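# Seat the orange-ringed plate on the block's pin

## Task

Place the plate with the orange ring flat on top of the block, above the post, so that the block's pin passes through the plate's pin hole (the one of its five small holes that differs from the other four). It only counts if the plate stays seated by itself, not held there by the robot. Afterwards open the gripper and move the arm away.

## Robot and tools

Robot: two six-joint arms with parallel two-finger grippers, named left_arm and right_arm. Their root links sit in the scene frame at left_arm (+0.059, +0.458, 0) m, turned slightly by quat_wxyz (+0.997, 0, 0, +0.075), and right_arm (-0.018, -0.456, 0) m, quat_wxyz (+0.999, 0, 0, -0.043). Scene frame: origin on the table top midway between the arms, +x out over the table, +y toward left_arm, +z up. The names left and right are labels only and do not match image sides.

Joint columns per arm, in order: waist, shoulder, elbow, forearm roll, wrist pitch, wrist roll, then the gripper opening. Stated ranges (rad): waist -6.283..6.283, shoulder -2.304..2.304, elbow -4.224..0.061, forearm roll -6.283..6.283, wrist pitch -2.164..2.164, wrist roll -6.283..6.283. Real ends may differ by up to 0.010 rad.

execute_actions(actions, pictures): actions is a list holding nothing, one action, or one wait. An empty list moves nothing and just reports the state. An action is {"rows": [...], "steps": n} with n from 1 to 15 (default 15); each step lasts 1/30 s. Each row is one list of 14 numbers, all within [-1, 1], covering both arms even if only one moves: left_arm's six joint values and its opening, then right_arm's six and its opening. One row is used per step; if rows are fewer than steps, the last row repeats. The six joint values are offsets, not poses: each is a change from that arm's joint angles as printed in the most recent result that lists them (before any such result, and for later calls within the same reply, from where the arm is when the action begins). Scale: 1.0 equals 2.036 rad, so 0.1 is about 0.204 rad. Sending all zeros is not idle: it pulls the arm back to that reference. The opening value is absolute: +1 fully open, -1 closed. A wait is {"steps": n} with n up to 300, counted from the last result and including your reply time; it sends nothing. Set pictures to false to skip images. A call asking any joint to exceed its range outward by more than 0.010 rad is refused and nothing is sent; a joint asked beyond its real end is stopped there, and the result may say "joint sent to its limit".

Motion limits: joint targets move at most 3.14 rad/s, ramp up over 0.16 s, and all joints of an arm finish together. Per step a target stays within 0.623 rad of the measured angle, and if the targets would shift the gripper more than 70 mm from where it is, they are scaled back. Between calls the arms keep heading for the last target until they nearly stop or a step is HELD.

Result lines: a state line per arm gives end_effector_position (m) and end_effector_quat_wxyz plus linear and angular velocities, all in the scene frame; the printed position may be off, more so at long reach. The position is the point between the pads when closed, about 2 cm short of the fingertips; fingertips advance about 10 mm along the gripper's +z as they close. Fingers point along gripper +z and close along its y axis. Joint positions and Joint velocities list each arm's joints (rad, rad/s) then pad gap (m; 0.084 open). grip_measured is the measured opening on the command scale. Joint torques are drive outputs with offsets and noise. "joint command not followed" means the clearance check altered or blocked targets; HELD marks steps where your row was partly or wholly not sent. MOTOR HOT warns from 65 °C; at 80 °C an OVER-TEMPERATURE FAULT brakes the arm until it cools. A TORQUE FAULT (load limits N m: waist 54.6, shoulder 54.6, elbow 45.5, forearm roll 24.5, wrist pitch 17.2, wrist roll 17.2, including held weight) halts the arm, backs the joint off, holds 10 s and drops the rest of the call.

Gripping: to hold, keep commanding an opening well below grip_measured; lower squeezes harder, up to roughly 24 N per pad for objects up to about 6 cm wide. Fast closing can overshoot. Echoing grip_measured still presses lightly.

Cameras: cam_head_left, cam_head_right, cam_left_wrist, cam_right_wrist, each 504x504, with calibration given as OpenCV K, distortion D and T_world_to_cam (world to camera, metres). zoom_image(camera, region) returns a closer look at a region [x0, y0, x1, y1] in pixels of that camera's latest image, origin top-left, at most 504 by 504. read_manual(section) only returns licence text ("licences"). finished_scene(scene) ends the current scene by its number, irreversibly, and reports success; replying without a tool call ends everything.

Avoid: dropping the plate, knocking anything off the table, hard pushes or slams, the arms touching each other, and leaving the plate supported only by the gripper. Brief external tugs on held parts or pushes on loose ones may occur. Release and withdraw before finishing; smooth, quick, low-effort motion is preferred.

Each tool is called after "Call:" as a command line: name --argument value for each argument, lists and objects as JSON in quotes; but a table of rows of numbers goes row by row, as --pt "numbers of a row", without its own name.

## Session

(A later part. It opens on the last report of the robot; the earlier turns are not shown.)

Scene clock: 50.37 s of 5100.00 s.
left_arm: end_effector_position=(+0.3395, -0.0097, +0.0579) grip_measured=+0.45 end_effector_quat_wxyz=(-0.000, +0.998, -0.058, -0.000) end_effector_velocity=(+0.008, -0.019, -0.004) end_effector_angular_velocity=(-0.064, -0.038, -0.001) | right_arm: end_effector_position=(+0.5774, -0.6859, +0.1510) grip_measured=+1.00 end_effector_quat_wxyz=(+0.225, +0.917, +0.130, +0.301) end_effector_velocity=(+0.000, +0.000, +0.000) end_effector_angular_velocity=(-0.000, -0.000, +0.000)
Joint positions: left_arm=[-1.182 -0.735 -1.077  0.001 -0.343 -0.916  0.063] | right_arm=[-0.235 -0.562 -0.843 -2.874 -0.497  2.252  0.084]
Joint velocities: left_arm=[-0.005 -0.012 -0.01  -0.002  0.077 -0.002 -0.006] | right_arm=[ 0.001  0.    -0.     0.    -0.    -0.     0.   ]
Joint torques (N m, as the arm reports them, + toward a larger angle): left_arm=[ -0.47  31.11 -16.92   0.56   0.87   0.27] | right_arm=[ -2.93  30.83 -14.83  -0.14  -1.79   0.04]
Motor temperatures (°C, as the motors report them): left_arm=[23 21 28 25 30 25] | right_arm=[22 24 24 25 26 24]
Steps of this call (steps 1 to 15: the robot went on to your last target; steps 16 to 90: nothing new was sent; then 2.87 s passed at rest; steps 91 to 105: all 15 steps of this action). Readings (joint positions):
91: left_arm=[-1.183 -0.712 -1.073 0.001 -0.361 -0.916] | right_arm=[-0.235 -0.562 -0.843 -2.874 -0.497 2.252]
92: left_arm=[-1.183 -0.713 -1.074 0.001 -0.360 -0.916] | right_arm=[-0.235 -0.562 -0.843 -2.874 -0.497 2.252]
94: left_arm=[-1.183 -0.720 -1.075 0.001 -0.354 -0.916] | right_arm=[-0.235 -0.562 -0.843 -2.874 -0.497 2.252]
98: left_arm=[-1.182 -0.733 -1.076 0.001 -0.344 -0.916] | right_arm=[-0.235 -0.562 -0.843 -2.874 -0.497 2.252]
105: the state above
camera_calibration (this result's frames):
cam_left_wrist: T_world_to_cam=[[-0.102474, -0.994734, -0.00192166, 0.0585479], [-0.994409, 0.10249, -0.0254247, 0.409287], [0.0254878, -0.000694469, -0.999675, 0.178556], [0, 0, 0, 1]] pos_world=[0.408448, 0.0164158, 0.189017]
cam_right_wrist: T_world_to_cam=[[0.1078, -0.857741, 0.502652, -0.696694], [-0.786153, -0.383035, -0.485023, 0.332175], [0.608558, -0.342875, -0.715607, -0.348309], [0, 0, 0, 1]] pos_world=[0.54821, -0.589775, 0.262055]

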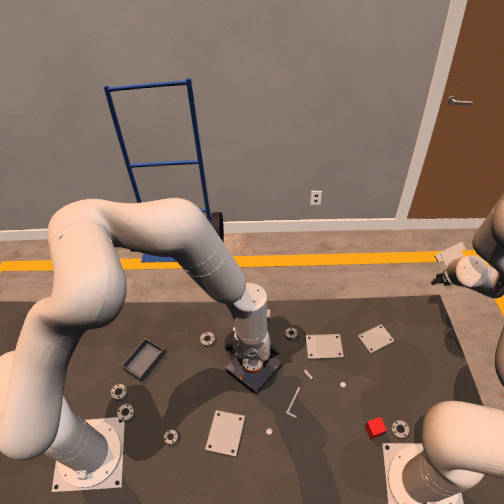

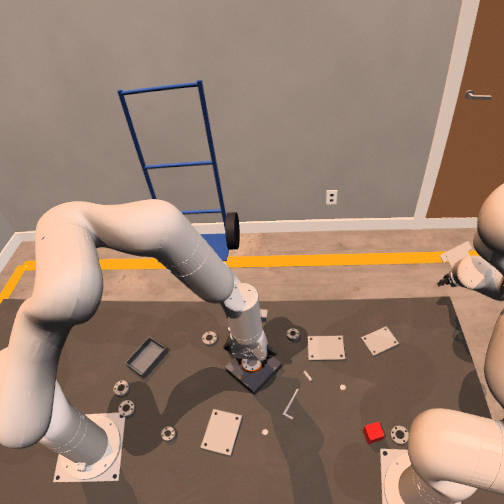

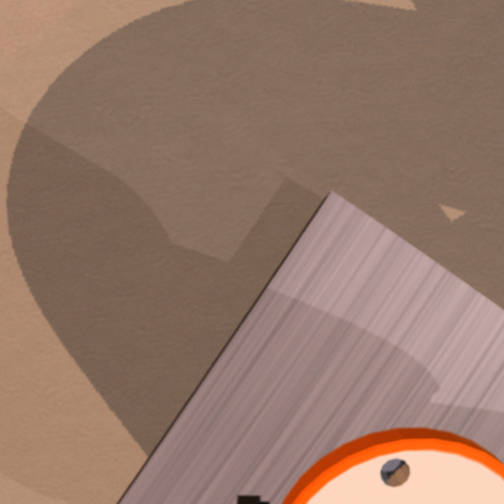

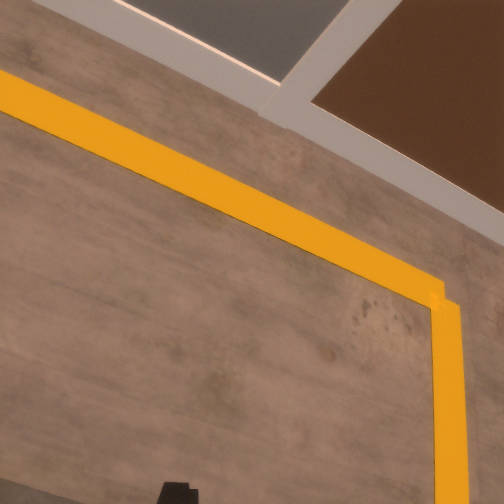

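Call:
execute_actions --actions '[{"rows":[[0,0.002,0.0003,0,-0.001,0,0,0,0,0,0,0,0,1],[0,0.002,0.0003,0,-0.001,0,0,0,0,0,0,0,0,1],[0,0.002,0.0003,0,-0.001,0,0,0,0,0,0,0,0,1],[-0.0006,0.0013,-0.001,0,-0.0018,-0.0005,0,0,0,0,0,0,0,1],[-0.0006,0.0013,-0.001,0,-0.0018,-0.0005,0,0,0,0,0,0,0,1],[-0.0006,0.0013,-0.001,0,-0.0018,-0.0005,0,0,0,0,0,0,0,1],[-0.0006,0.0013,-0.001,0,-0.0018,-0.0005,0,0,0,0,0,0,0,1],[-0.0006,0.0003,-0.00115,0,-0.001,-0.0005,0,0,0,0,0,0,0,1],[-0.0006,-0.0007,-0.0013,0,-0.0002,-0.0005,0,0,0,0,0,0,0,1],[-0.0006,-0.0017,-0.0015,0,0.0006,-0.0005,0,0,0,0,0,0,0,1]]}]' --pictures false

Call:
execute_actions --actions '[{"steps":10}]'

Call:
zoom_image --camera "cam_head_left" --region '[230,345,280,385]'

Scene clock: 57.90 s of 5100.00 s.
left_arm: end_effector_position=(+0.3395, -0.0110, +0.0578) grip_measured=+0.45 end_effector_quat_wxyz=(-0.000, +0.998, -0.058, -0.000) end_effector_velocity=(-0.000, -0.001, -0.005) end_effector_angular_velocity=(-0.004, -0.002, -0.001) | right_arm: end_effector_position=(+0.5774, -0.6859, +0.1510) grip_measured=+1.00 end_effector_quat_wxyz=(+0.225, +0.917, +0.130, +0.301) end_effector_velocity=(+0.000, +0.001, -0.000) end_effector_angular_velocity=(+0.000, +0.000, +0.002)
Joint positions: left_arm=[-1.184 -0.737 -1.08   0.001 -0.344 -0.917  0.063] | right_arm=[-0.235 -0.562 -0.843 -2.874 -0.497  2.252  0.084]
Joint velocities: left_arm=[-0.    -0.008  0.001 -0.001  0.014  0.001 -0.001] | right_arm=[ 0.002  0.     0.     0.     0.    -0.     0.   ]
Joint torques (N m, as the arm reports them, + toward a larger angle): left_arm=[ -1.61  27.68 -15.26   0.94   1.95   0.06] | right_arm=[ -2.42  30.24 -14.57  -0.06  -1.82   0.04]
Motor temperatures (°C, as the motors report them): left_arm=[23 21 28 25 30 25] | right_arm=[22 24 24 25 26 24]
Steps of this call (steps 1 to 15: the robot went on to your last target; steps 16 to 90: nothing new was sent; then 4.03 s passed at rest; steps 91 to 105: all 15 steps of this action). Readings (joint positions):
91: left_arm=[-1.183 -0.735 -1.077 0.001 -0.341 -0.916] | right_arm=[-0.235 -0.562 -0.843 -2.874 -0.497 2.252]
92: left_arm=[-1.182 -0.735 -1.077 0.001 -0.342 -0.916] | right_arm=[-0.235 -0.562 -0.843 -2.874 -0.497 2.252]
94: left_arm=[-1.182 -0.732 -1.076 0.001 -0.345 -0.916] | right_arm=[-0.235 -0.562 -0.843 -2.874 -0.497 2.252]
98: left_arm=[-1.184 -0.732 -1.078 0.001 -0.347 -0.917] | right_arm=[-0.235 -0.562 -0.843 -2.874 -0.497 2.252]
105: the state above

Scene clock: 58.23 s of 5100.00 s.
left_arm: end_effector_position=(+0.3395, -0.0111, +0.0571) grip_measured=+0.45 end_effector_quat_wxyz=(+0.000, +0.998, -0.058, +0.000) end_effector_velocity=(-0.000, +0.000, -0.000) end_effector_angular_velocity=(+0.000, +0.000, +0.001) | right_arm: end_effector_position=(+0.5774, -0.6859, +0.1510) grip_measured=+1.00 end_effector_quat_wxyz=(+0.225, +0.917, +0.130, +0.301) end_effector_velocity=(+0.000, -0.000, +0.000) end_effector_angular_velocity=(-0.000, -0.000, +0.000)
Joint positions: left_arm=[-1.184 -0.738 -1.08   0.001 -0.342 -0.917  0.063] | right_arm=[-0.235 -0.562 -0.843 -2.874 -0.497  2.252  0.084]
Joint velocities: left_arm=[-0.     0.     0.001 -0.    -0.    -0.001  0.   ] | right_arm=[-0.     0.001 -0.    -0.001  0.     0.     0.   ]
Joint torques (N m, as the arm reports them, + toward a larger angle): left_arm=[ -0.98  26.17 -14.12   1.02   2.12   0.09] | right_arm=[ -2.37  30.87 -14.63  -0.13  -1.85   0.08]
Motor temperatures (°C, as the motors report them): left_arm=[23 21 28 25 30 25] | right_arm=[22 24 24 25 26 24]
Steps of this call (steps 1 to 10: the robot went on to your last target). Readings (joint positions):
1: left_arm=[-1.184 -0.737 -1.080 0.001 -0.344 -0.917] | right_arm=[-0.235 -0.562 -0.843 -2.874 -0.497 2.252]
2: left_arm=[-1.184 -0.737 -1.080 0.001 -0.343 -0.917] | right_arm=[-0.235 -0.562 -0.843 -2.874 -0.497 2.252]
4: left_arm=[-1.184 -0.738 -1.080 0.001 -0.343 -0.917] | right_arm=[-0.235 -0.562 -0.843 -2.874 -0.497 2.252]
8: left_arm=[-1.184 -0.738 -1.080 0.001 -0.342 -0.917] | right_arm=[-0.235 -0.562 -0.843 -2.874 -0.497 2.252]
10: the state above
camera_calibration (this result's frames):
cam_left_wrist: T_world_to_cam=[[-0.102641, -0.994718, -0.00122383, 0.0572474], [-0.99438, 0.102638, -0.0259453, 0.409448], [0.0259338, -0.00144609, -0.999663, 0.177585], [0, 0, 0, 1]] pos_world=[0.408417, 0.015177, 0.188218]
cam_right_wrist: T_world_to_cam=[[0.1078, -0.857742, 0.502651, -0.696694], [-0.786153, -0.383035, -0.485023, 0.332175], [0.608558, -0.342875, -0.715607, -0.348309], [0, 0, 0, 1]] pos_world=[0.54821, -0.589775, 0.262055]

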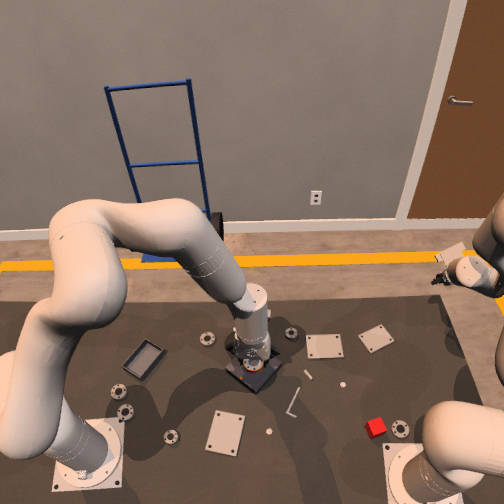

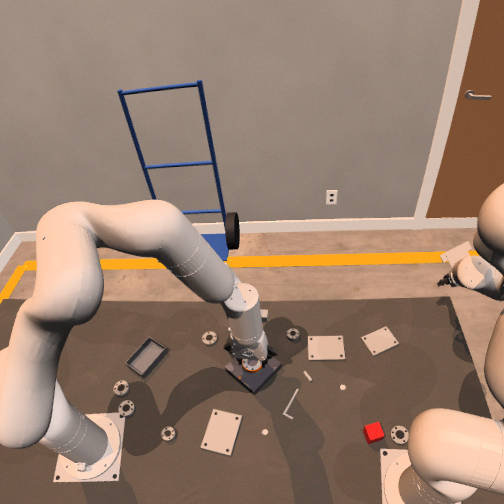

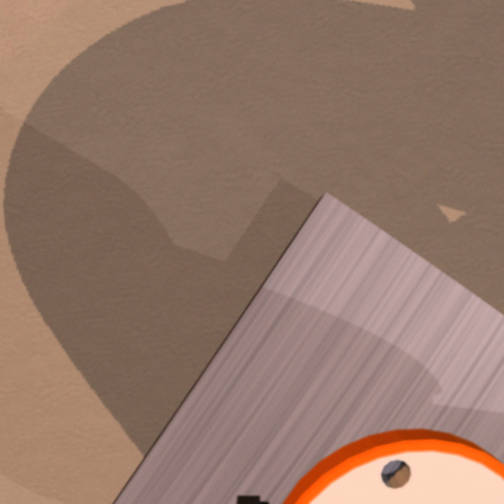

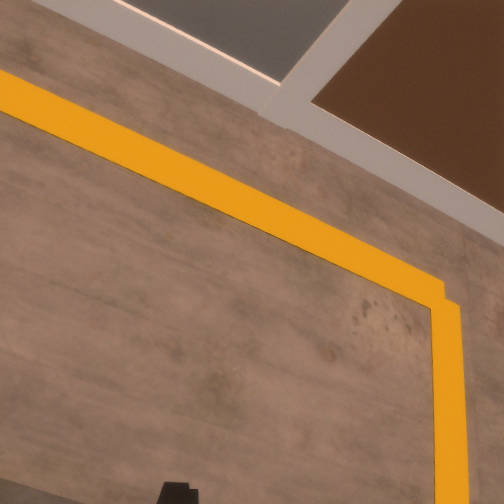

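Region (230, 345, 280, 385) of cam_head_left's 504x504 image, scaled by 10.080, with more detail than that image has; it fills the top 403 rows of this view, and the rest is white.

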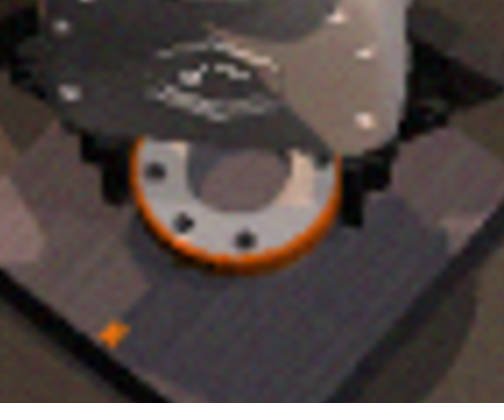

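Call:
execute_actions --actions '[{"rows":[[0,0.002,0.0003,0,-0.0016,0,0,0,0,0,0,0,0,1],[0,0.002,0.0003,0,-0.0016,0,0,0,0,0,0,0,0,1],[0,0.002,0.0003,0,-0.0016,0,0,0,0,0,0,0,0,1],[0.0004,0.0025,0.0012,0,-0.0012,0.0003,0,0,0,0,0,0,0,1],[0.0004,0.0025,0.0012,0,-0.0012,0.0003,0,0,0,0,0,0,0,1],[0.0004,0.0025,0.0012,0,-0.0012,0.0003,0,0,0,0,0,0,0,1],[0.0004,0.0025,0.0012,0,-0.0012,0.0003,0,0,0,0,0,0,0,1],[0.0004,0.0015,0.00105,0,-0.0004,0.0003,0,0,0,0,0,0,0,1],[0.0004,0.001,0.001,0,0,0.0003,0,0,0,0,0,0,0,1],[0.0004,0.0005,0.0009,0,0.0004,0.0003,0,0,0,0,0,0,0,1]]}]' --pictures false

Call:
execute_actions --actions '[{"steps":10}]'

Scene clock: 63.27 s of 5100.00 s.
left_arm: end_effector_position=(+0.3396, -0.0102, +0.0570) grip_measured=+0.45 end_effector_quat_wxyz=(+0.000, +0.998, -0.058, +0.000) end_effector_velocity=(+0.000, -0.000, +0.001) end_effector_angular_velocity=(+0.000, +0.000, -0.002) | right_arm: end_effector_position=(+0.5774, -0.6859, +0.1510) grip_measured=+1.00 end_effector_quat_wxyz=(+0.225, +0.917, +0.130, +0.301) end_effector_velocity=(+0.001, +0.001, +0.000) end_effector_angular_velocity=(-0.000, -0.000, +0.001)
Joint positions: left_arm=[-1.183 -0.737 -1.078  0.001 -0.341 -0.917  0.063] | right_arm=[-0.235 -0.562 -0.843 -2.874 -0.497  2.252  0.084]
Joint velocities: left_arm=[ 0.     0.001 -0.     0.    -0.002  0.002  0.   ] | right_arm=[ 0.002 -0.    -0.     0.001 -0.    -0.    -0.   ]
Joint torques (N m, as the arm reports them, + toward a larger angle): left_arm=[  0.75  35.74 -18.05   0.76   0.18   0.19] | right_arm=[ -2.37  30.97 -14.91   0.02  -1.82   0.02]
Motor temperatures (°C, as the motors report them): left_arm=[23 21 28 25 30 25] | right_arm=[22 24 25 25 26 24]
Steps of this call (steps 1 to 15: the robot went on to your last target; steps 16 to 90: nothing new was sent; then 1.53 s passed at rest; steps 91 to 105: all 15 steps of this action). Readings (joint positions):
91: left_arm=[-1.184 -0.738 -1.080 0.001 -0.341 -0.917] | right_arm=[-0.235 -0.562 -0.843 -2.874 -0.497 2.252]
92: left_arm=[-1.184 -0.738 -1.080 0.001 -0.342 -0.917] | right_arm=[-0.235 -0.562 -0.843 -2.874 -0.497 2.252]
94: left_arm=[-1.184 -0.736 -1.078 0.001 -0.342 -0.917] | right_arm=[-0.235 -0.562 -0.843 -2.874 -0.497 2.252]
98: left_arm=[-1.183 -0.734 -1.077 0.001 -0.343 -0.917] | right_arm=[-0.235 -0.562 -0.843 -2.874 -0.497 2.252]
105: the state above

Scene clock: 63.60 s of 5100.00 s.
left_arm: end_effector_position=(+0.3396, -0.0103, +0.0571) grip_measured=+0.45 end_effector_quat_wxyz=(+0.000, +0.998, -0.058, +0.000) end_effector_velocity=(+0.000, -0.000, +0.000) end_effector_angular_velocity=(-0.000, -0.000, +0.002) | right_arm: end_effector_position=(+0.5774, -0.6859, +0.1510) grip_measured=+1.00 end_effector_quat_wxyz=(+0.225, +0.917, +0.130, +0.301) end_effector_velocity=(-0.000, -0.000, -0.000) end_effector_angular_velocity=(+0.000, +0.000, -0.001)
Joint positions: left_arm=[-1.183 -0.737 -1.078  0.001 -0.341 -0.917  0.063] | right_arm=[-0.235 -0.562 -0.843 -2.874 -0.497  2.252  0.084]
Joint velocities: left_arm=[ 0.     0.001  0.    -0.    -0.001 -0.001  0.   ] | right_arm=[-0.001 -0.     0.     0.    -0.     0.    -0.   ]
Joint torques (N m, as the arm reports them, + toward a larger angle): left_arm=[ -1.29  37.87 -18.58   1.39   0.35   0.23] | right_arm=[ -2.81  30.76 -14.89  -0.33  -1.81   0.11]
Motor temperatures (°C, as the motors report them): left_arm=[23 21 28 25 30 25] | right_arm=[22 24 25 25 26 24]
Steps of this call (steps 1 to 10: the robot went on to your last target). Readings (joint positions):
1: left_arm=[-1.183 -0.737 -1.078 0.001 -0.341 -0.917] | right_arm=[-0.235 -0.562 -0.843 -2.874 -0.497 2.252]
2: left_arm=[-1.183 -0.737 -1.078 0.001 -0.341 -0.917] | right_arm=[-0.235 -0.562 -0.843 -2.874 -0.497 2.252]
4: left_arm=[-1.183 -0.737 -1.078 0.001 -0.341 -0.917] | right_arm=[-0.235 -0.562 -0.843 -2.874 -0.497 2.252]
8: left_arm=[-1.183 -0.737 -1.078 0.001 -0.341 -0.917] | right_arm=[-0.235 -0.562 -0.843 -2.874 -0.497 2.252]
10: the state above
camera_calibration (this result's frames):
cam_left_wrist: T_world_to_cam=[[-0.102442, -0.994738, -0.00125248, 0.0579238], [-0.994401, 0.10244, -0.0259228, 0.409449], [0.0259147, -0.00141011, -0.999663, 0.177613], [0, 0, 0, 1]] pos_world=[0.408488, 0.0159257, 0.18824]
cam_right_wrist: T_world_to_cam=[[0.1078, -0.857742, 0.502651, -0.696694], [-0.786153, -0.383035, -0.485024, 0.332175], [0.608558, -0.342875, -0.715607, -0.348309], [0, 0, 0, 1]] pos_world=[0.54821, -0.589775, 0.262055]

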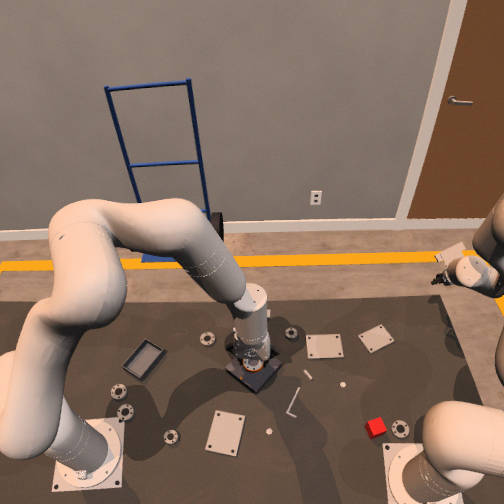

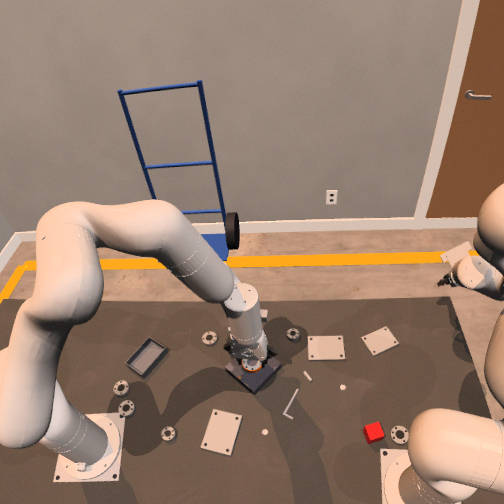

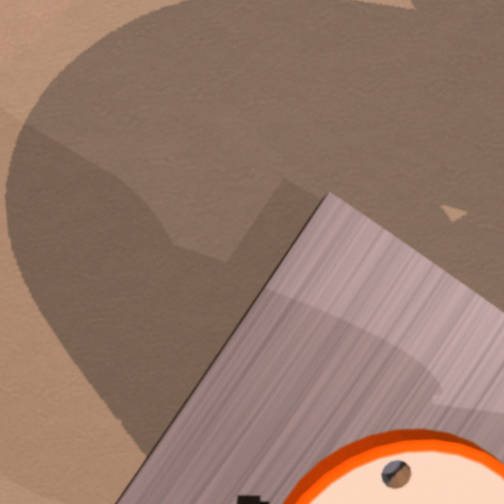

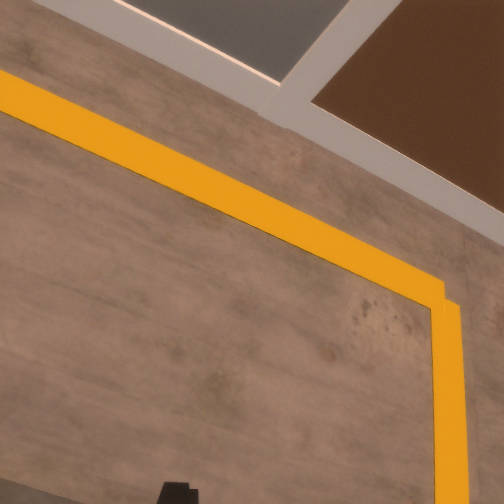

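No load now. Down 2 mm.

Call:
execute_actions --actions '[{"rows":[[0,-0.0007,-0.0001,0,0.0005,0,0,0,0,0,0,0,0,1],[0,-0.0014,-0.0002,0,0.0011,0,0,0,0,0,0,0,0,1],[0,-0.002,-0.00035,0,0.0016,0,0,0,0,0,0,0,0,1]]}]'

Scene clock: 66.60 s of 5100.00 s.
left_arm: end_effector_position=(+0.3396, -0.0103, +0.0550) grip_measured=+0.45 end_effector_quat_wxyz=(+0.000, +0.998, -0.058, +0.000) end_effector_velocity=(+0.000, +0.000, +0.000) end_effector_angular_velocity=(+0.000, -0.000, +0.002) | right_arm: end_effector_position=(+0.5774, -0.6859, +0.1510) grip_measured=+1.00 end_effector_quat_wxyz=(+0.225, +0.917, +0.130, +0.301) end_effector_velocity=(-0.000, -0.001, +0.000) end_effector_angular_velocity=(-0.000, -0.000, -0.002)
Joint positions: left_arm=[-1.183 -0.741 -1.079  0.001 -0.338 -0.917  0.063] | right_arm=[-0.235 -0.562 -0.843 -2.874 -0.497  2.252  0.084]
Joint velocities: left_arm=[ 0.001  0.     0.     0.001 -0.    -0.002 -0.   ] | right_arm=[-0.001  0.    -0.     0.001  0.    -0.    -0.   ]
Joint torques (N m, as the arm reports them, + toward a larger angle): left_arm=[ -1.53  37.27 -17.82   0.97   0.3    0.12] | right_arm=[ -2.58  31.08 -14.74  -0.25  -1.8    0.12]
Motor temperatures (°C, as the motors report them): left_arm=[23 21 28 25 30 25] | right_arm=[22 24 25 25 26 24]
Steps of this call (steps 1 to 15: the robot went on to your last target; steps 16 to 75: nothing new was sent; steps 76 to 90: all 15 steps of this action). Readings (joint positions):
76: left_arm=[-1.183 -0.737 -1.078 0.001 -0.341 -0.917] | right_arm=[-0.235 -0.562 -0.843 -2.874 -0.497 2.252]
77: left_arm=[-1.183 -0.737 -1.078 0.001 -0.341 -0.917] | right_arm=[-0.235 -0.562 -0.843 -2.874 -0.497 2.252]
79: left_arm=[-1.183 -0.739 -1.079 0.001 -0.339 -0.917] | right_arm=[-0.235 -0.562 -0.843 -2.874 -0.497 2.252]
83: left_arm=[-1.183 -0.741 -1.079 0.001 -0.338 -0.917] | right_arm=[-0.235 -0.562 -0.843 -2.874 -0.497 2.252]
90: the state above
camera_calibration (this result's frames):
cam_left_wrist: T_world_to_cam=[[-0.102432, -0.994739, -0.00138442, 0.0579778], [-0.994405, 0.102433, -0.0258238, 0.409362], [0.0258297, -0.0012685, -0.999666, 0.175611], [0, 0, 0, 1]] pos_world=[0.408474, 0.0159633, 0.186204]
cam_right_wrist: T_world_to_cam=[[0.1078, -0.857742, 0.502652, -0.696694], [-0.786153, -0.383035, -0.485023, 0.332175], [0.608558, -0.342875, -0.715607, -0.348309], [0, 0, 0, 1]] pos_world=[0.54821, -0.589775, 0.262055]

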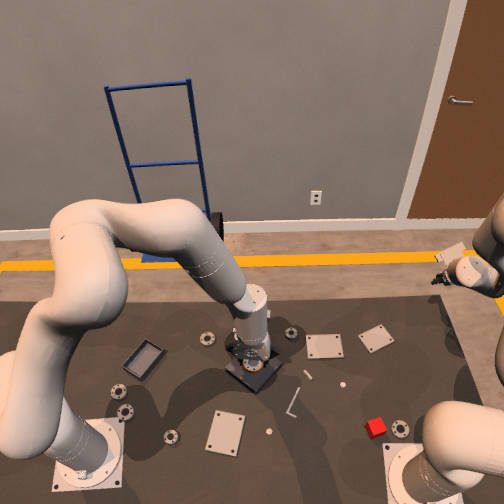

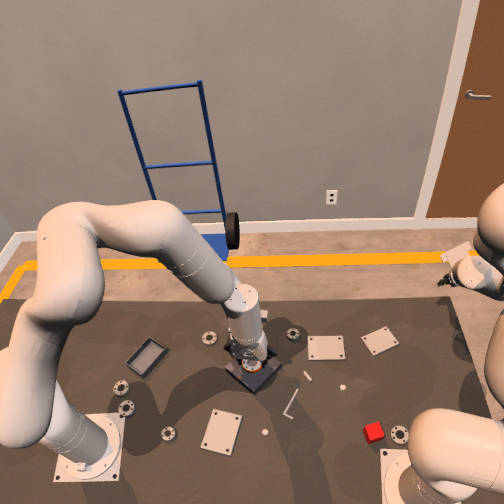

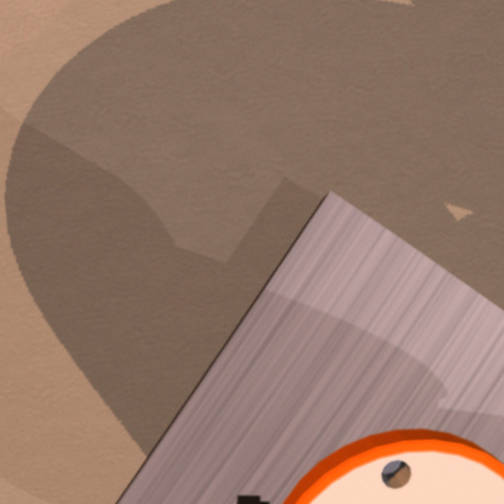

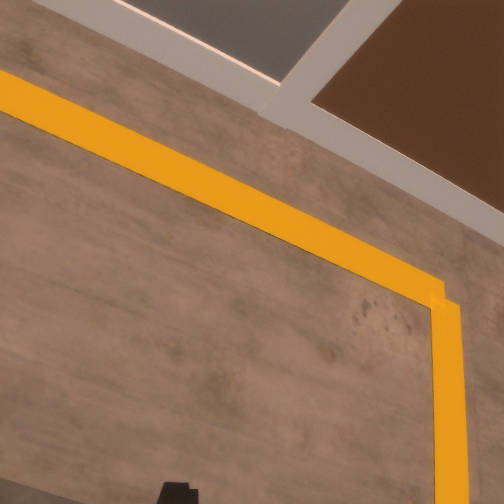

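In. Down 7 mm.

Call:
execute_actions --actions '[{"rows":[[0,-0.001,-0.0002,0,0.0008,0,0,0,0,0,0,0,0,1],[0,-0.002,-0.0004,0,0.0016,0,0,0,0,0,0,0,0,1],[0,-0.003,-0.0006,0,0.0024,0,0,0,0,0,0,0,0,1],[0,-0.004,-0.0008,0,0.0032,0,0,0,0,0,0,0,0,1],[0,-0.005,-0.001,0,0.004,0,0,0,0,0,0,0,0,1],[0,-0.006,-0.00115,0,0.0049,0,0,0,0,0,0,0,0,1],[0,-0.007,-0.00135,0,0.0057,0,0,0,0,0,0,0,0,1]]}]'

Call:
zoom_image --camera "cam_head_left" --region '[230,345,280,385]'

Scene clock: 69.43 s of 5100.00 s.
left_arm: end_effector_position=(+0.3396, -0.0103, +0.0481) grip_measured=+0.45 end_effector_quat_wxyz=(+0.000, +0.998, -0.058, +0.000) end_effector_velocity=(-0.000, -0.000, +0.000) end_effector_angular_velocity=(-0.001, -0.000, -0.001) | right_arm: end_effector_position=(+0.5774, -0.6859, +0.1510) grip_measured=+1.00 end_effector_quat_wxyz=(+0.225, +0.917, +0.130, +0.301) end_effector_velocity=(+0.000, +0.001, +0.000) end_effector_angular_velocity=(-0.000, -0.000, +0.001)
Joint positions: left_arm=[-1.183 -0.755 -1.082  0.001 -0.326 -0.917  0.063] | right_arm=[-0.235 -0.562 -0.843 -2.874 -0.497  2.252  0.084]
Joint velocities: left_arm=[-0.     0.     0.    -0.     0.001  0.001  0.   ] | right_arm=[ 0.001  0.     0.    -0.     0.    -0.     0.   ]
Joint torques (N m, as the arm reports them, + toward a larger angle): left_arm=[ -4.29  36.28 -18.18   1.08   0.41   0.27] | right_arm=[ -2.49  30.65 -14.79  -0.2   -1.88   0.09]
Motor temperatures (°C, as the motors report them): left_arm=[23 21 28 25 30 25] | right_arm=[22 24 25 25 26 24]
Steps of this call (steps 1 to 15: the robot went on to your last target; steps 16 to 70: nothing new was sent; steps 71 to 85: all 15 steps of this action). Readings (joint positions):
71: left_arm=[-1.183 -0.741 -1.079 0.001 -0.338 -0.917] | right_arm=[-0.235 -0.562 -0.843 -2.874 -0.497 2.252]
72: left_arm=[-1.183 -0.741 -1.079 0.001 -0.337 -0.917] | right_arm=[-0.235 -0.562 -0.843 -2.874 -0.497 2.252]
74: left_arm=[-1.183 -0.744 -1.080 0.001 -0.335 -0.917] | right_arm=[-0.235 -0.562 -0.843 -2.874 -0.497 2.252]
78: left_arm=[-1.183 -0.752 -1.081 0.001 -0.329 -0.917] | right_arm=[-0.235 -0.562 -0.843 -2.874 -0.497 2.252]
85: the state above
camera_calibration (this result's frames):
cam_left_wrist: T_world_to_cam=[[-0.102381, -0.994744, -0.001354, 0.0579592], [-0.994409, 0.102382, -0.0258518, 0.409235], [0.0258546, -0.0013003, -0.999665, 0.168666], [0, 0, 0, 1]] pos_world=[0.40852, 0.0159756, 0.179268]
cam_right_wrist: T_world_to_cam=[[0.1078, -0.857742, 0.502651, -0.696694], [-0.786153, -0.383035, -0.485023, 0.332175], [0.608558, -0.342875, -0.715607, -0.348309], [0, 0, 0, 1]] pos_world=[0.54821, -0.589775, 0.262055]

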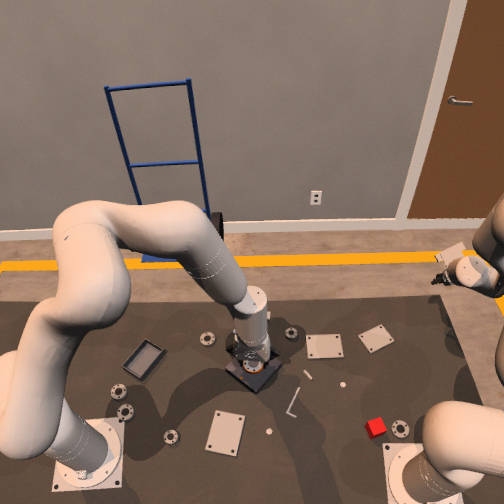

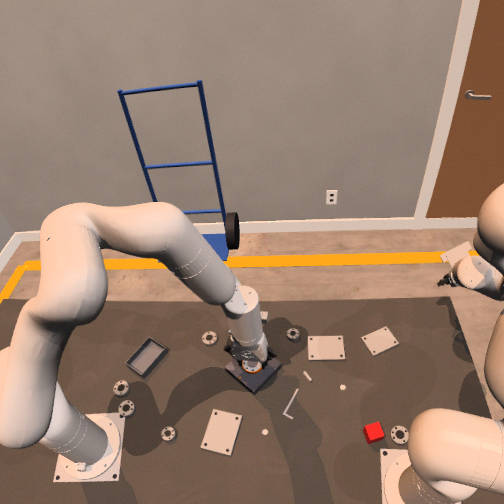

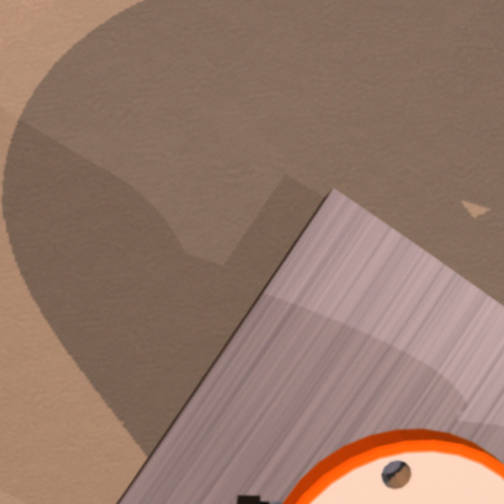

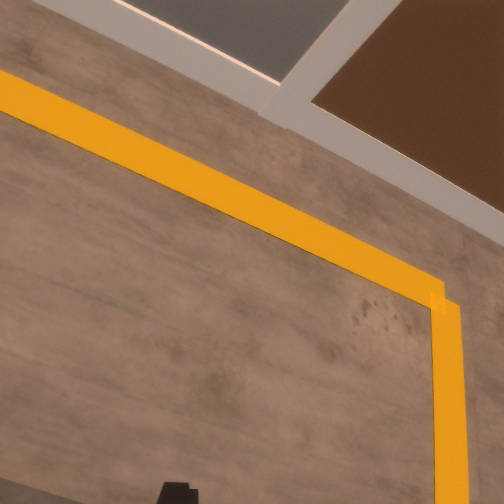

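Region (230, 345, 280, 385) of cam_head_left's 504x504 image, scaled by 10.080, with more detail than that image has; it fills the top 403 rows of this view, and the rest is white.

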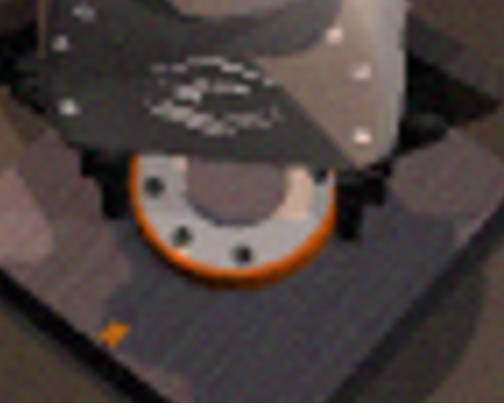

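Call:
execute_actions --actions '[{"rows":[[0,-0.001,-0.0002,0,0.0008,0,0,0,0,0,0,0,0,1],[0,-0.002,-0.0004,0,0.0016,0,0,0,0,0,0,0,0,1],[0,-0.003,-0.0006,0,0.0024,0,0,0,0,0,0,0,0,1],[0,-0.004,-0.0008,0,0.0032,0,0,0,0,0,0,0,0,1]]}]'

Scene clock: 71.63 s of 5100.00 s.
left_arm: end_effector_position=(+0.3396, -0.0103, +0.0441) grip_measured=+0.45 end_effector_quat_wxyz=(+0.000, +0.998, -0.058, +0.000) end_effector_velocity=(-0.000, +0.000, +0.000) end_effector_angular_velocity=(+0.001, +0.000, -0.001) | right_arm: end_effector_position=(+0.5774, -0.6859, +0.1510) grip_measured=+1.00 end_effector_quat_wxyz=(+0.225, +0.917, +0.130, +0.301) end_effector_velocity=(+0.000, +0.001, +0.001) end_effector_angular_velocity=(-0.000, -0.001, +0.002)
Joint positions: left_arm=[-1.183 -0.763 -1.083  0.001 -0.32  -0.917  0.063] | right_arm=[-0.235 -0.562 -0.843 -2.874 -0.497  2.252  0.084]
Joint velocities: left_arm=[ 0.     0.     0.     0.    -0.001  0.001  0.   ] | right_arm=[ 0.001  0.001  0.    -0.     0.    -0.     0.   ]
Joint torques (N m, as the arm reports them, + toward a larger angle): left_arm=[ -3.59  36.7  -17.5    0.18   0.59   0.23] | right_arm=[ -2.74  30.23 -14.87  -0.43  -1.77   0.06]
Motor temperatures (°C, as the motors report them): left_arm=[23 21 28 25 30 25] | right_arm=[22 24 25 25 26 24]
Steps of this call (steps 1 to 15: the robot went on to your last target; steps 16 to 51: nothing new was sent; steps 52 to 66: all 15 steps of this action). Readings (joint positions):
52: left_arm=[-1.183 -0.755 -1.082 0.001 -0.326 -0.917] | right_arm=[-0.235 -0.562 -0.843 -2.874 -0.497 2.252]
53: left_arm=[-1.183 -0.756 -1.082 0.001 -0.326 -0.917] | right_arm=[-0.235 -0.562 -0.843 -2.874 -0.497 2.252]
55: left_arm=[-1.183 -0.758 -1.082 0.001 -0.324 -0.917] | right_arm=[-0.235 -0.562 -0.843 -2.874 -0.497 2.252]
59: left_arm=[-1.183 -0.763 -1.083 0.001 -0.320 -0.917] | right_arm=[-0.235 -0.562 -0.843 -2.874 -0.497 2.252]
66: the state above
camera_calibration (this result's frames):
cam_left_wrist: T_world_to_cam=[[-0.102392, -0.994743, -0.00130314, 0.057947], [-0.994407, 0.102391, -0.0258807, 0.409124], [0.0258781, -0.00135413, -0.999664, 0.164689], [0, 0, 0, 1]] pos_world=[0.408508, 0.0159746, 0.175298]
cam_right_wrist: T_world_to_cam=[[0.1078, -0.857742, 0.502651, -0.696694], [-0.786153, -0.383035, -0.485024, 0.332175], [0.608558, -0.342875, -0.715607, -0.348309], [0, 0, 0, 1]] pos_world=[0.54821, -0.589775, 0.262055]

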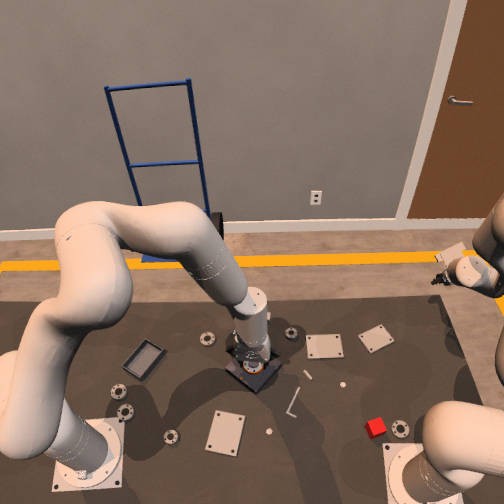

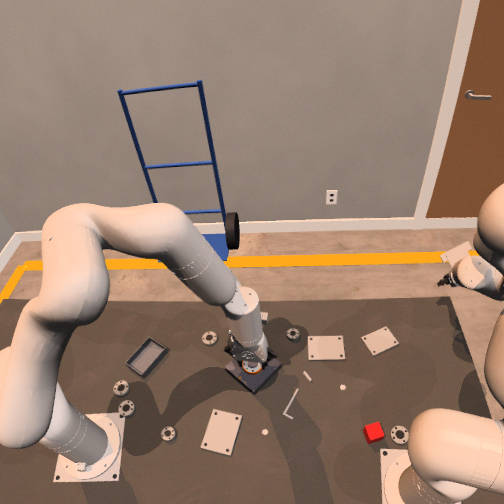

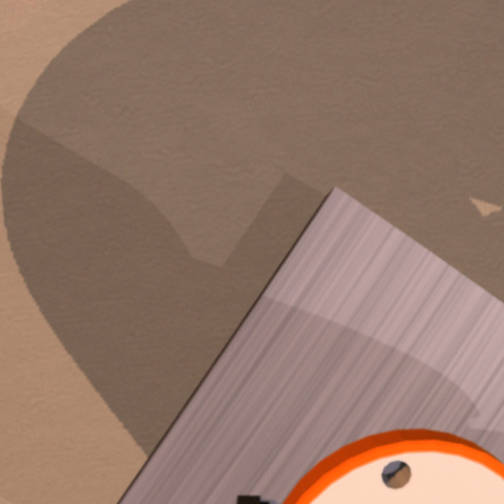

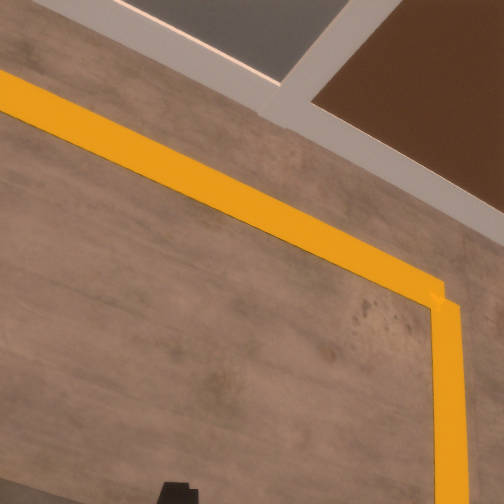

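Call:
execute_actions --actions '[{"rows":[[0,-0.001,-0.0002,0,0.0008,0,0,0,0,0,0,0,0,1],[0,-0.002,-0.0004,0,0.0016,0,0,0,0,0,0,0,0,1],[0,-0.003,-0.00065,0,0.0024,0,0,0,0,0,0,0,0,1]]}]'

Call:
zoom_image --camera "cam_head_left" --region '[230,345,280,385]'

Scene clock: 74.07 s of 5100.00 s.
left_arm: end_effector_position=(+0.3396, -0.0103, +0.0416) grip_measured=+0.45 end_effector_quat_wxyz=(-0.000, +0.998, -0.058, -0.000) end_effector_velocity=(+0.000, -0.000, -0.000) end_effector_angular_velocity=(-0.002, -0.001, +0.001) | right_arm: end_effector_position=(+0.5774, -0.6859, +0.1510) grip_measured=+1.00 end_effector_quat_wxyz=(+0.225, +0.917, +0.130, +0.301) end_effector_velocity=(-0.000, -0.000, -0.000) end_effector_angular_velocity=(-0.000, +0.000, -0.000)
Joint positions: left_arm=[-1.183 -0.769 -1.085  0.001 -0.317 -0.917  0.063] | right_arm=[-0.235 -0.562 -0.843 -2.874 -0.497  2.252  0.084]
Joint velocities: left_arm=[ 0.    -0.001 -0.     0.     0.003 -0.001  0.001] | right_arm=[-0.    -0.001 -0.     0.    -0.    -0.     0.   ]
Joint torques (N m, as the arm reports them, + toward a larger angle): left_arm=[ -2.87  27.71 -15.88   0.4    2.45   0.2 ] | right_arm=[ -2.58  30.84 -14.82  -0.07  -1.74   0.1 ]
Motor temperatures (°C, as the motors report them): left_arm=[23 21 28 25 30 25] | right_arm=[22 24 25 25 26 24]
Steps of this call (steps 1 to 15: the robot went on to your last target; steps 16 to 58: nothing new was sent; steps 59 to 73: all 15 steps of this action). Readings (joint positions):
59: left_arm=[-1.183 -0.763 -1.083 0.001 -0.320 -0.917] | right_arm=[-0.235 -0.562 -0.843 -2.874 -0.497 2.252]
60: left_arm=[-1.183 -0.764 -1.083 0.001 -0.319 -0.917] | right_arm=[-0.235 -0.562 -0.843 -2.874 -0.497 2.252]
62: left_arm=[-1.183 -0.766 -1.084 0.001 -0.317 -0.917] | right_arm=[-0.235 -0.562 -0.843 -2.874 -0.497 2.252]
66: left_arm=[-1.183 -0.768 -1.085 0.001 -0.317 -0.917] | right_arm=[-0.235 -0.562 -0.843 -2.874 -0.497 2.252]
73: the state above
camera_calibration (this result's frames):
cam_left_wrist: T_world_to_cam=[[-0.102395, -0.994742, -0.00180117, 0.0579751], [-0.994415, 0.102408, -0.025519, 0.409061], [0.0255693, -0.000821911, -0.999673, 0.162291], [0, 0, 0, 1]] pos_world=[0.408563, 0.0159127, 0.172781]
cam_right_wrist: T_world_to_cam=[[0.1078, -0.857742, 0.502651, -0.696694], [-0.786153, -0.383035, -0.485024, 0.332175], [0.608558, -0.342875, -0.715607, -0.348309], [0, 0, 0, 1]] pos_world=[0.54821, -0.589775, 0.262055]

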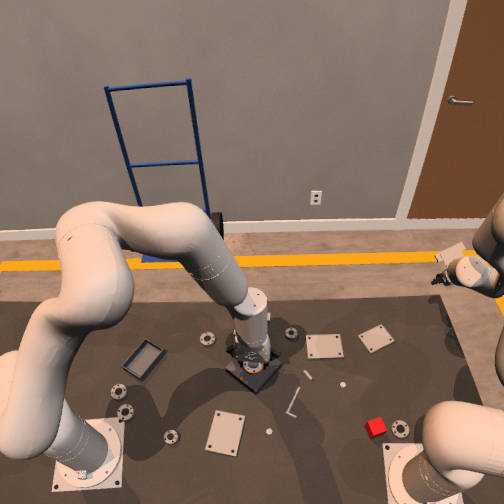

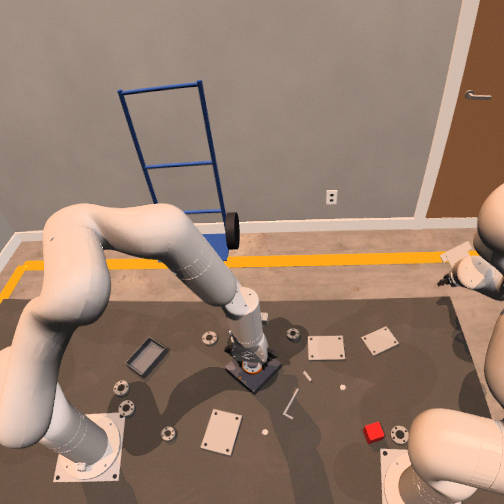

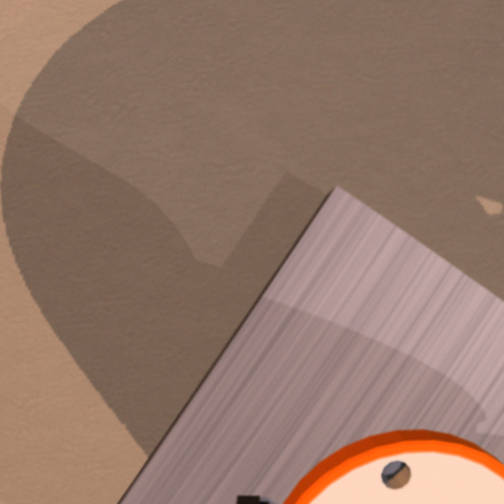

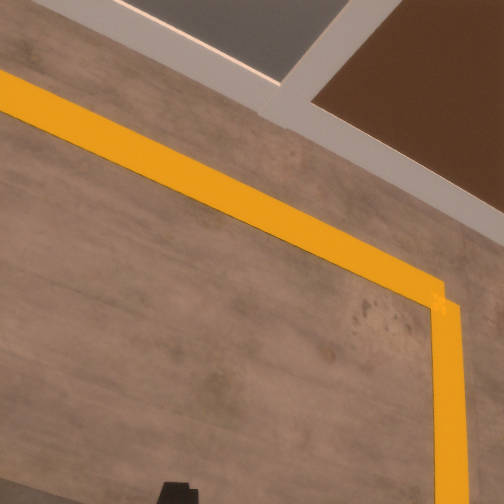

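Region (230, 345, 280, 385) of cam_head_left's 504x504 image, scaled by 10.080, with more detail than that image has; it fills the top 403 rows of this view, and the rest is white.

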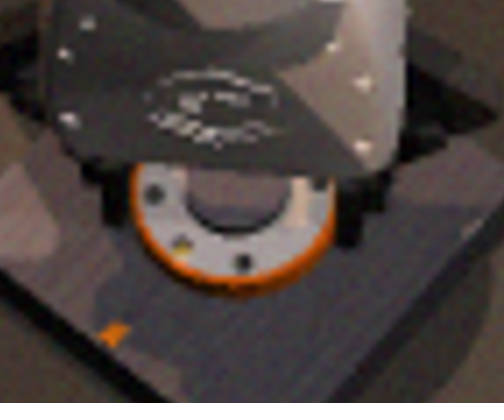

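The pin is in. Release and lift.

Call:
execute_actions --actions '[{"rows":[[0,0.0005,0,0,0,0,1,0,0,0,0,0,0,1]],"steps":12}]' --pictures false

Call:
execute_actions --actions '[{"rows":[[0,0.15,0.012,0,-0.138,0,1,0,0,0,0,0,0,1]]}]'

Scene clock: 76.03 s of 5100.00 s.
left_arm: end_effector_position=(+0.3398, -0.0106, +0.0419) grip_measured=+1.00 end_effector_quat_wxyz=(+0.000, +0.998, -0.058, +0.000) end_effector_velocity=(-0.000, +0.001, +0.002) end_effector_angular_velocity=(+0.004, +0.002, -0.001) | right_arm: end_effector_position=(+0.5774, -0.6859, +0.1510) grip_measured=+1.00 end_effector_quat_wxyz=(+0.225, +0.917, +0.130, +0.301) end_effector_velocity=(-0.000, -0.001, +0.000) end_effector_angular_velocity=(-0.000, -0.000, -0.001)
Joint positions: left_arm=[-1.183 -0.768 -1.085  0.001 -0.316 -0.917  0.084] | right_arm=[-0.235 -0.562 -0.843 -2.874 -0.497  2.252  0.084]
Joint velocities: left_arm=[ 0.     0.003 -0.001  0.001 -0.009  0.001  0.   ] | right_arm=[-0.002  0.    -0.    -0.001 -0.    -0.    -0.   ]
Joint torques (N m, as the arm reports them, + toward a larger angle): left_arm=[ -0.2   38.23 -17.76   0.85   0.35   0.23] | right_arm=[ -3.18  30.84 -14.57   0.    -1.77   0.08]
Motor temperatures (°C, as the motors report them): left_arm=[23 21 28 25 30 25] | right_arm=[22 24 25 25 26 24]
Steps of this call (steps 1 to 15: the robot went on to your last target; steps 16 to 47: nothing new was sent; steps 48 to 59: all 12 steps of this action). Readings (joint positions):
48: left_arm=[-1.183 -0.769 -1.085 0.001 -0.315 -0.917] | right_arm=[-0.235 -0.562 -0.843 -2.874 -0.497 2.252]
49: left_arm=[-1.183 -0.770 -1.084 0.001 -0.313 -0.917] | right_arm=[-0.235 -0.562 -0.843 -2.874 -0.497 2.252]
51: left_arm=[-1.183 -0.770 -1.084 0.000 -0.312 -0.917] | right_arm=[-0.235 -0.562 -0.843 -2.874 -0.497 2.252]
55: left_arm=[-1.183 -0.769 -1.085 0.001 -0.314 -0.917] | right_arm=[-0.235 -0.562 -0.843 -2.874 -0.497 2.252]
59: the state above

Scene clock: 76.53 s of 5100.00 s.
left_arm: end_effector_position=(+0.3357, -0.0037, +0.2000) grip_measured=+1.00 end_effector_quat_wxyz=(+0.001, +0.998, -0.058, +0.001) end_effector_velocity=(-0.013, +0.022, -0.016) end_effector_angular_velocity=(+0.065, +0.039, +0.001) | right_arm: end_effector_position=(+0.5774, -0.6859, +0.1510) grip_measured=+1.00 end_effector_quat_wxyz=(+0.225, +0.917, +0.130, +0.301) end_effector_velocity=(-0.000, +0.000, -0.000) end_effector_angular_velocity=(+0.000, +0.001, +0.001)
Joint positions: left_arm=[-1.183 -0.464 -1.061  0.001 -0.595 -0.917  0.084] | right_arm=[-0.235 -0.562 -0.843 -2.874 -0.497  2.252  0.084]
Joint velocities: left_arm=[-0.001 -0.009  0.029 -0.001 -0.037 -0.001 -0.   ] | right_arm=[ 0.001 -0.001  0.     0.001  0.    -0.001  0.   ]
Joint torques (N m, as the arm reports them, + toward a larger angle): left_arm=[ -0.96  33.01 -22.49   1.42   0.4    0.32] | right_arm=[ -2.66  31.61 -14.8   -0.19  -1.81   0.11]
Motor temperatures (°C, as the motors report them): left_arm=[23 21 28 25 30 25] | right_arm=[22 24 25 25 26 24]
Steps of this call (steps 1 to 15: all 15 steps of this action). Readings (joint positions):
1: left_arm=[-1.183 -0.768 -1.085 0.001 -0.316 -0.917] | right_arm=[-0.235 -0.562 -0.843 -2.874 -0.497 2.252]
2: left_arm=[-1.183 -0.764 -1.084 0.001 -0.321 -0.917] | right_arm=[-0.235 -0.562 -0.843 -2.874 -0.497 2.252]
4: left_arm=[-1.183 -0.715 -1.077 0.001 -0.371 -0.917] | right_arm=[-0.235 -0.562 -0.843 -2.874 -0.497 2.252]
8: left_arm=[-1.183 -0.581 -1.070 0.001 -0.488 -0.917] | right_arm=[-0.235 -0.562 -0.843 -2.874 -0.497 2.252]
15: the state above
camera_calibration (this result's frames):
cam_left_wrist: T_world_to_cam=[[-0.102361, -0.994747, -0.000152654, 0.0640098], [-0.994386, 0.102328, -0.0269385, 0.408805], [0.0268126, -0.00260566, -0.999637, 0.320327], [0, 0, 0, 1]] pos_world=[0.404474, 0.0226759, 0.331233]
cam_right_wrist: T_world_to_cam=[[0.1078, -0.857742, 0.502651, -0.696694], [-0.786153, -0.383035, -0.485024, 0.332175], [0.608558, -0.342875, -0.715607, -0.348309], [0, 0, 0, 1]] pos_world=[0.54821, -0.589775, 0.262055]

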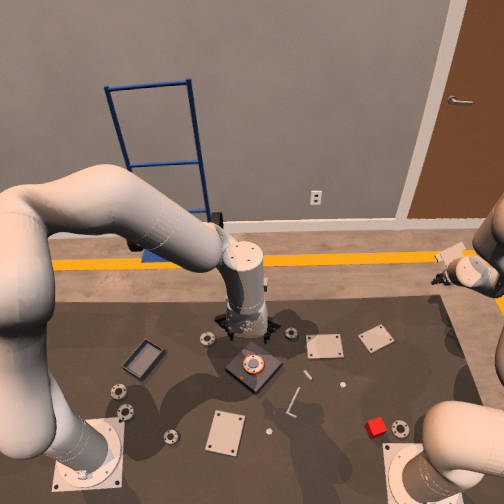

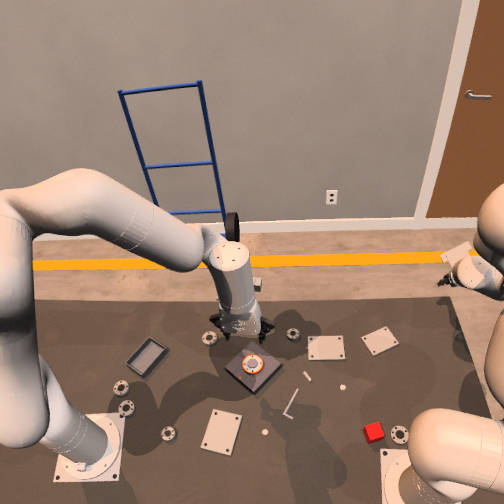

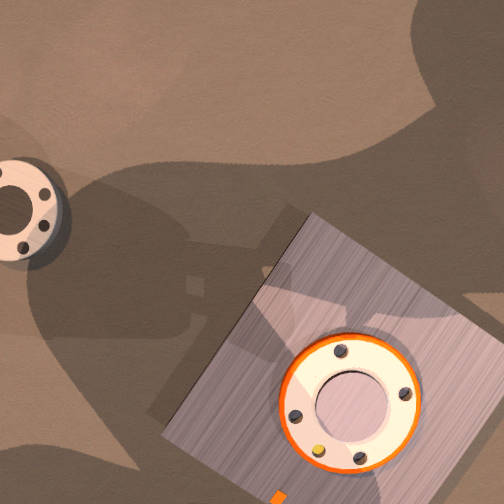

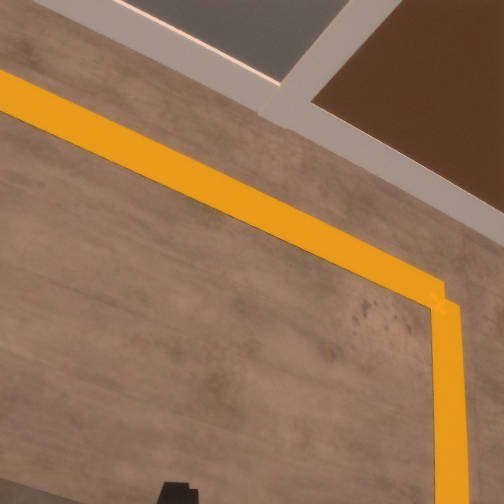

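Call:
finished_scene --scene 1

The scene is finished: the task was done.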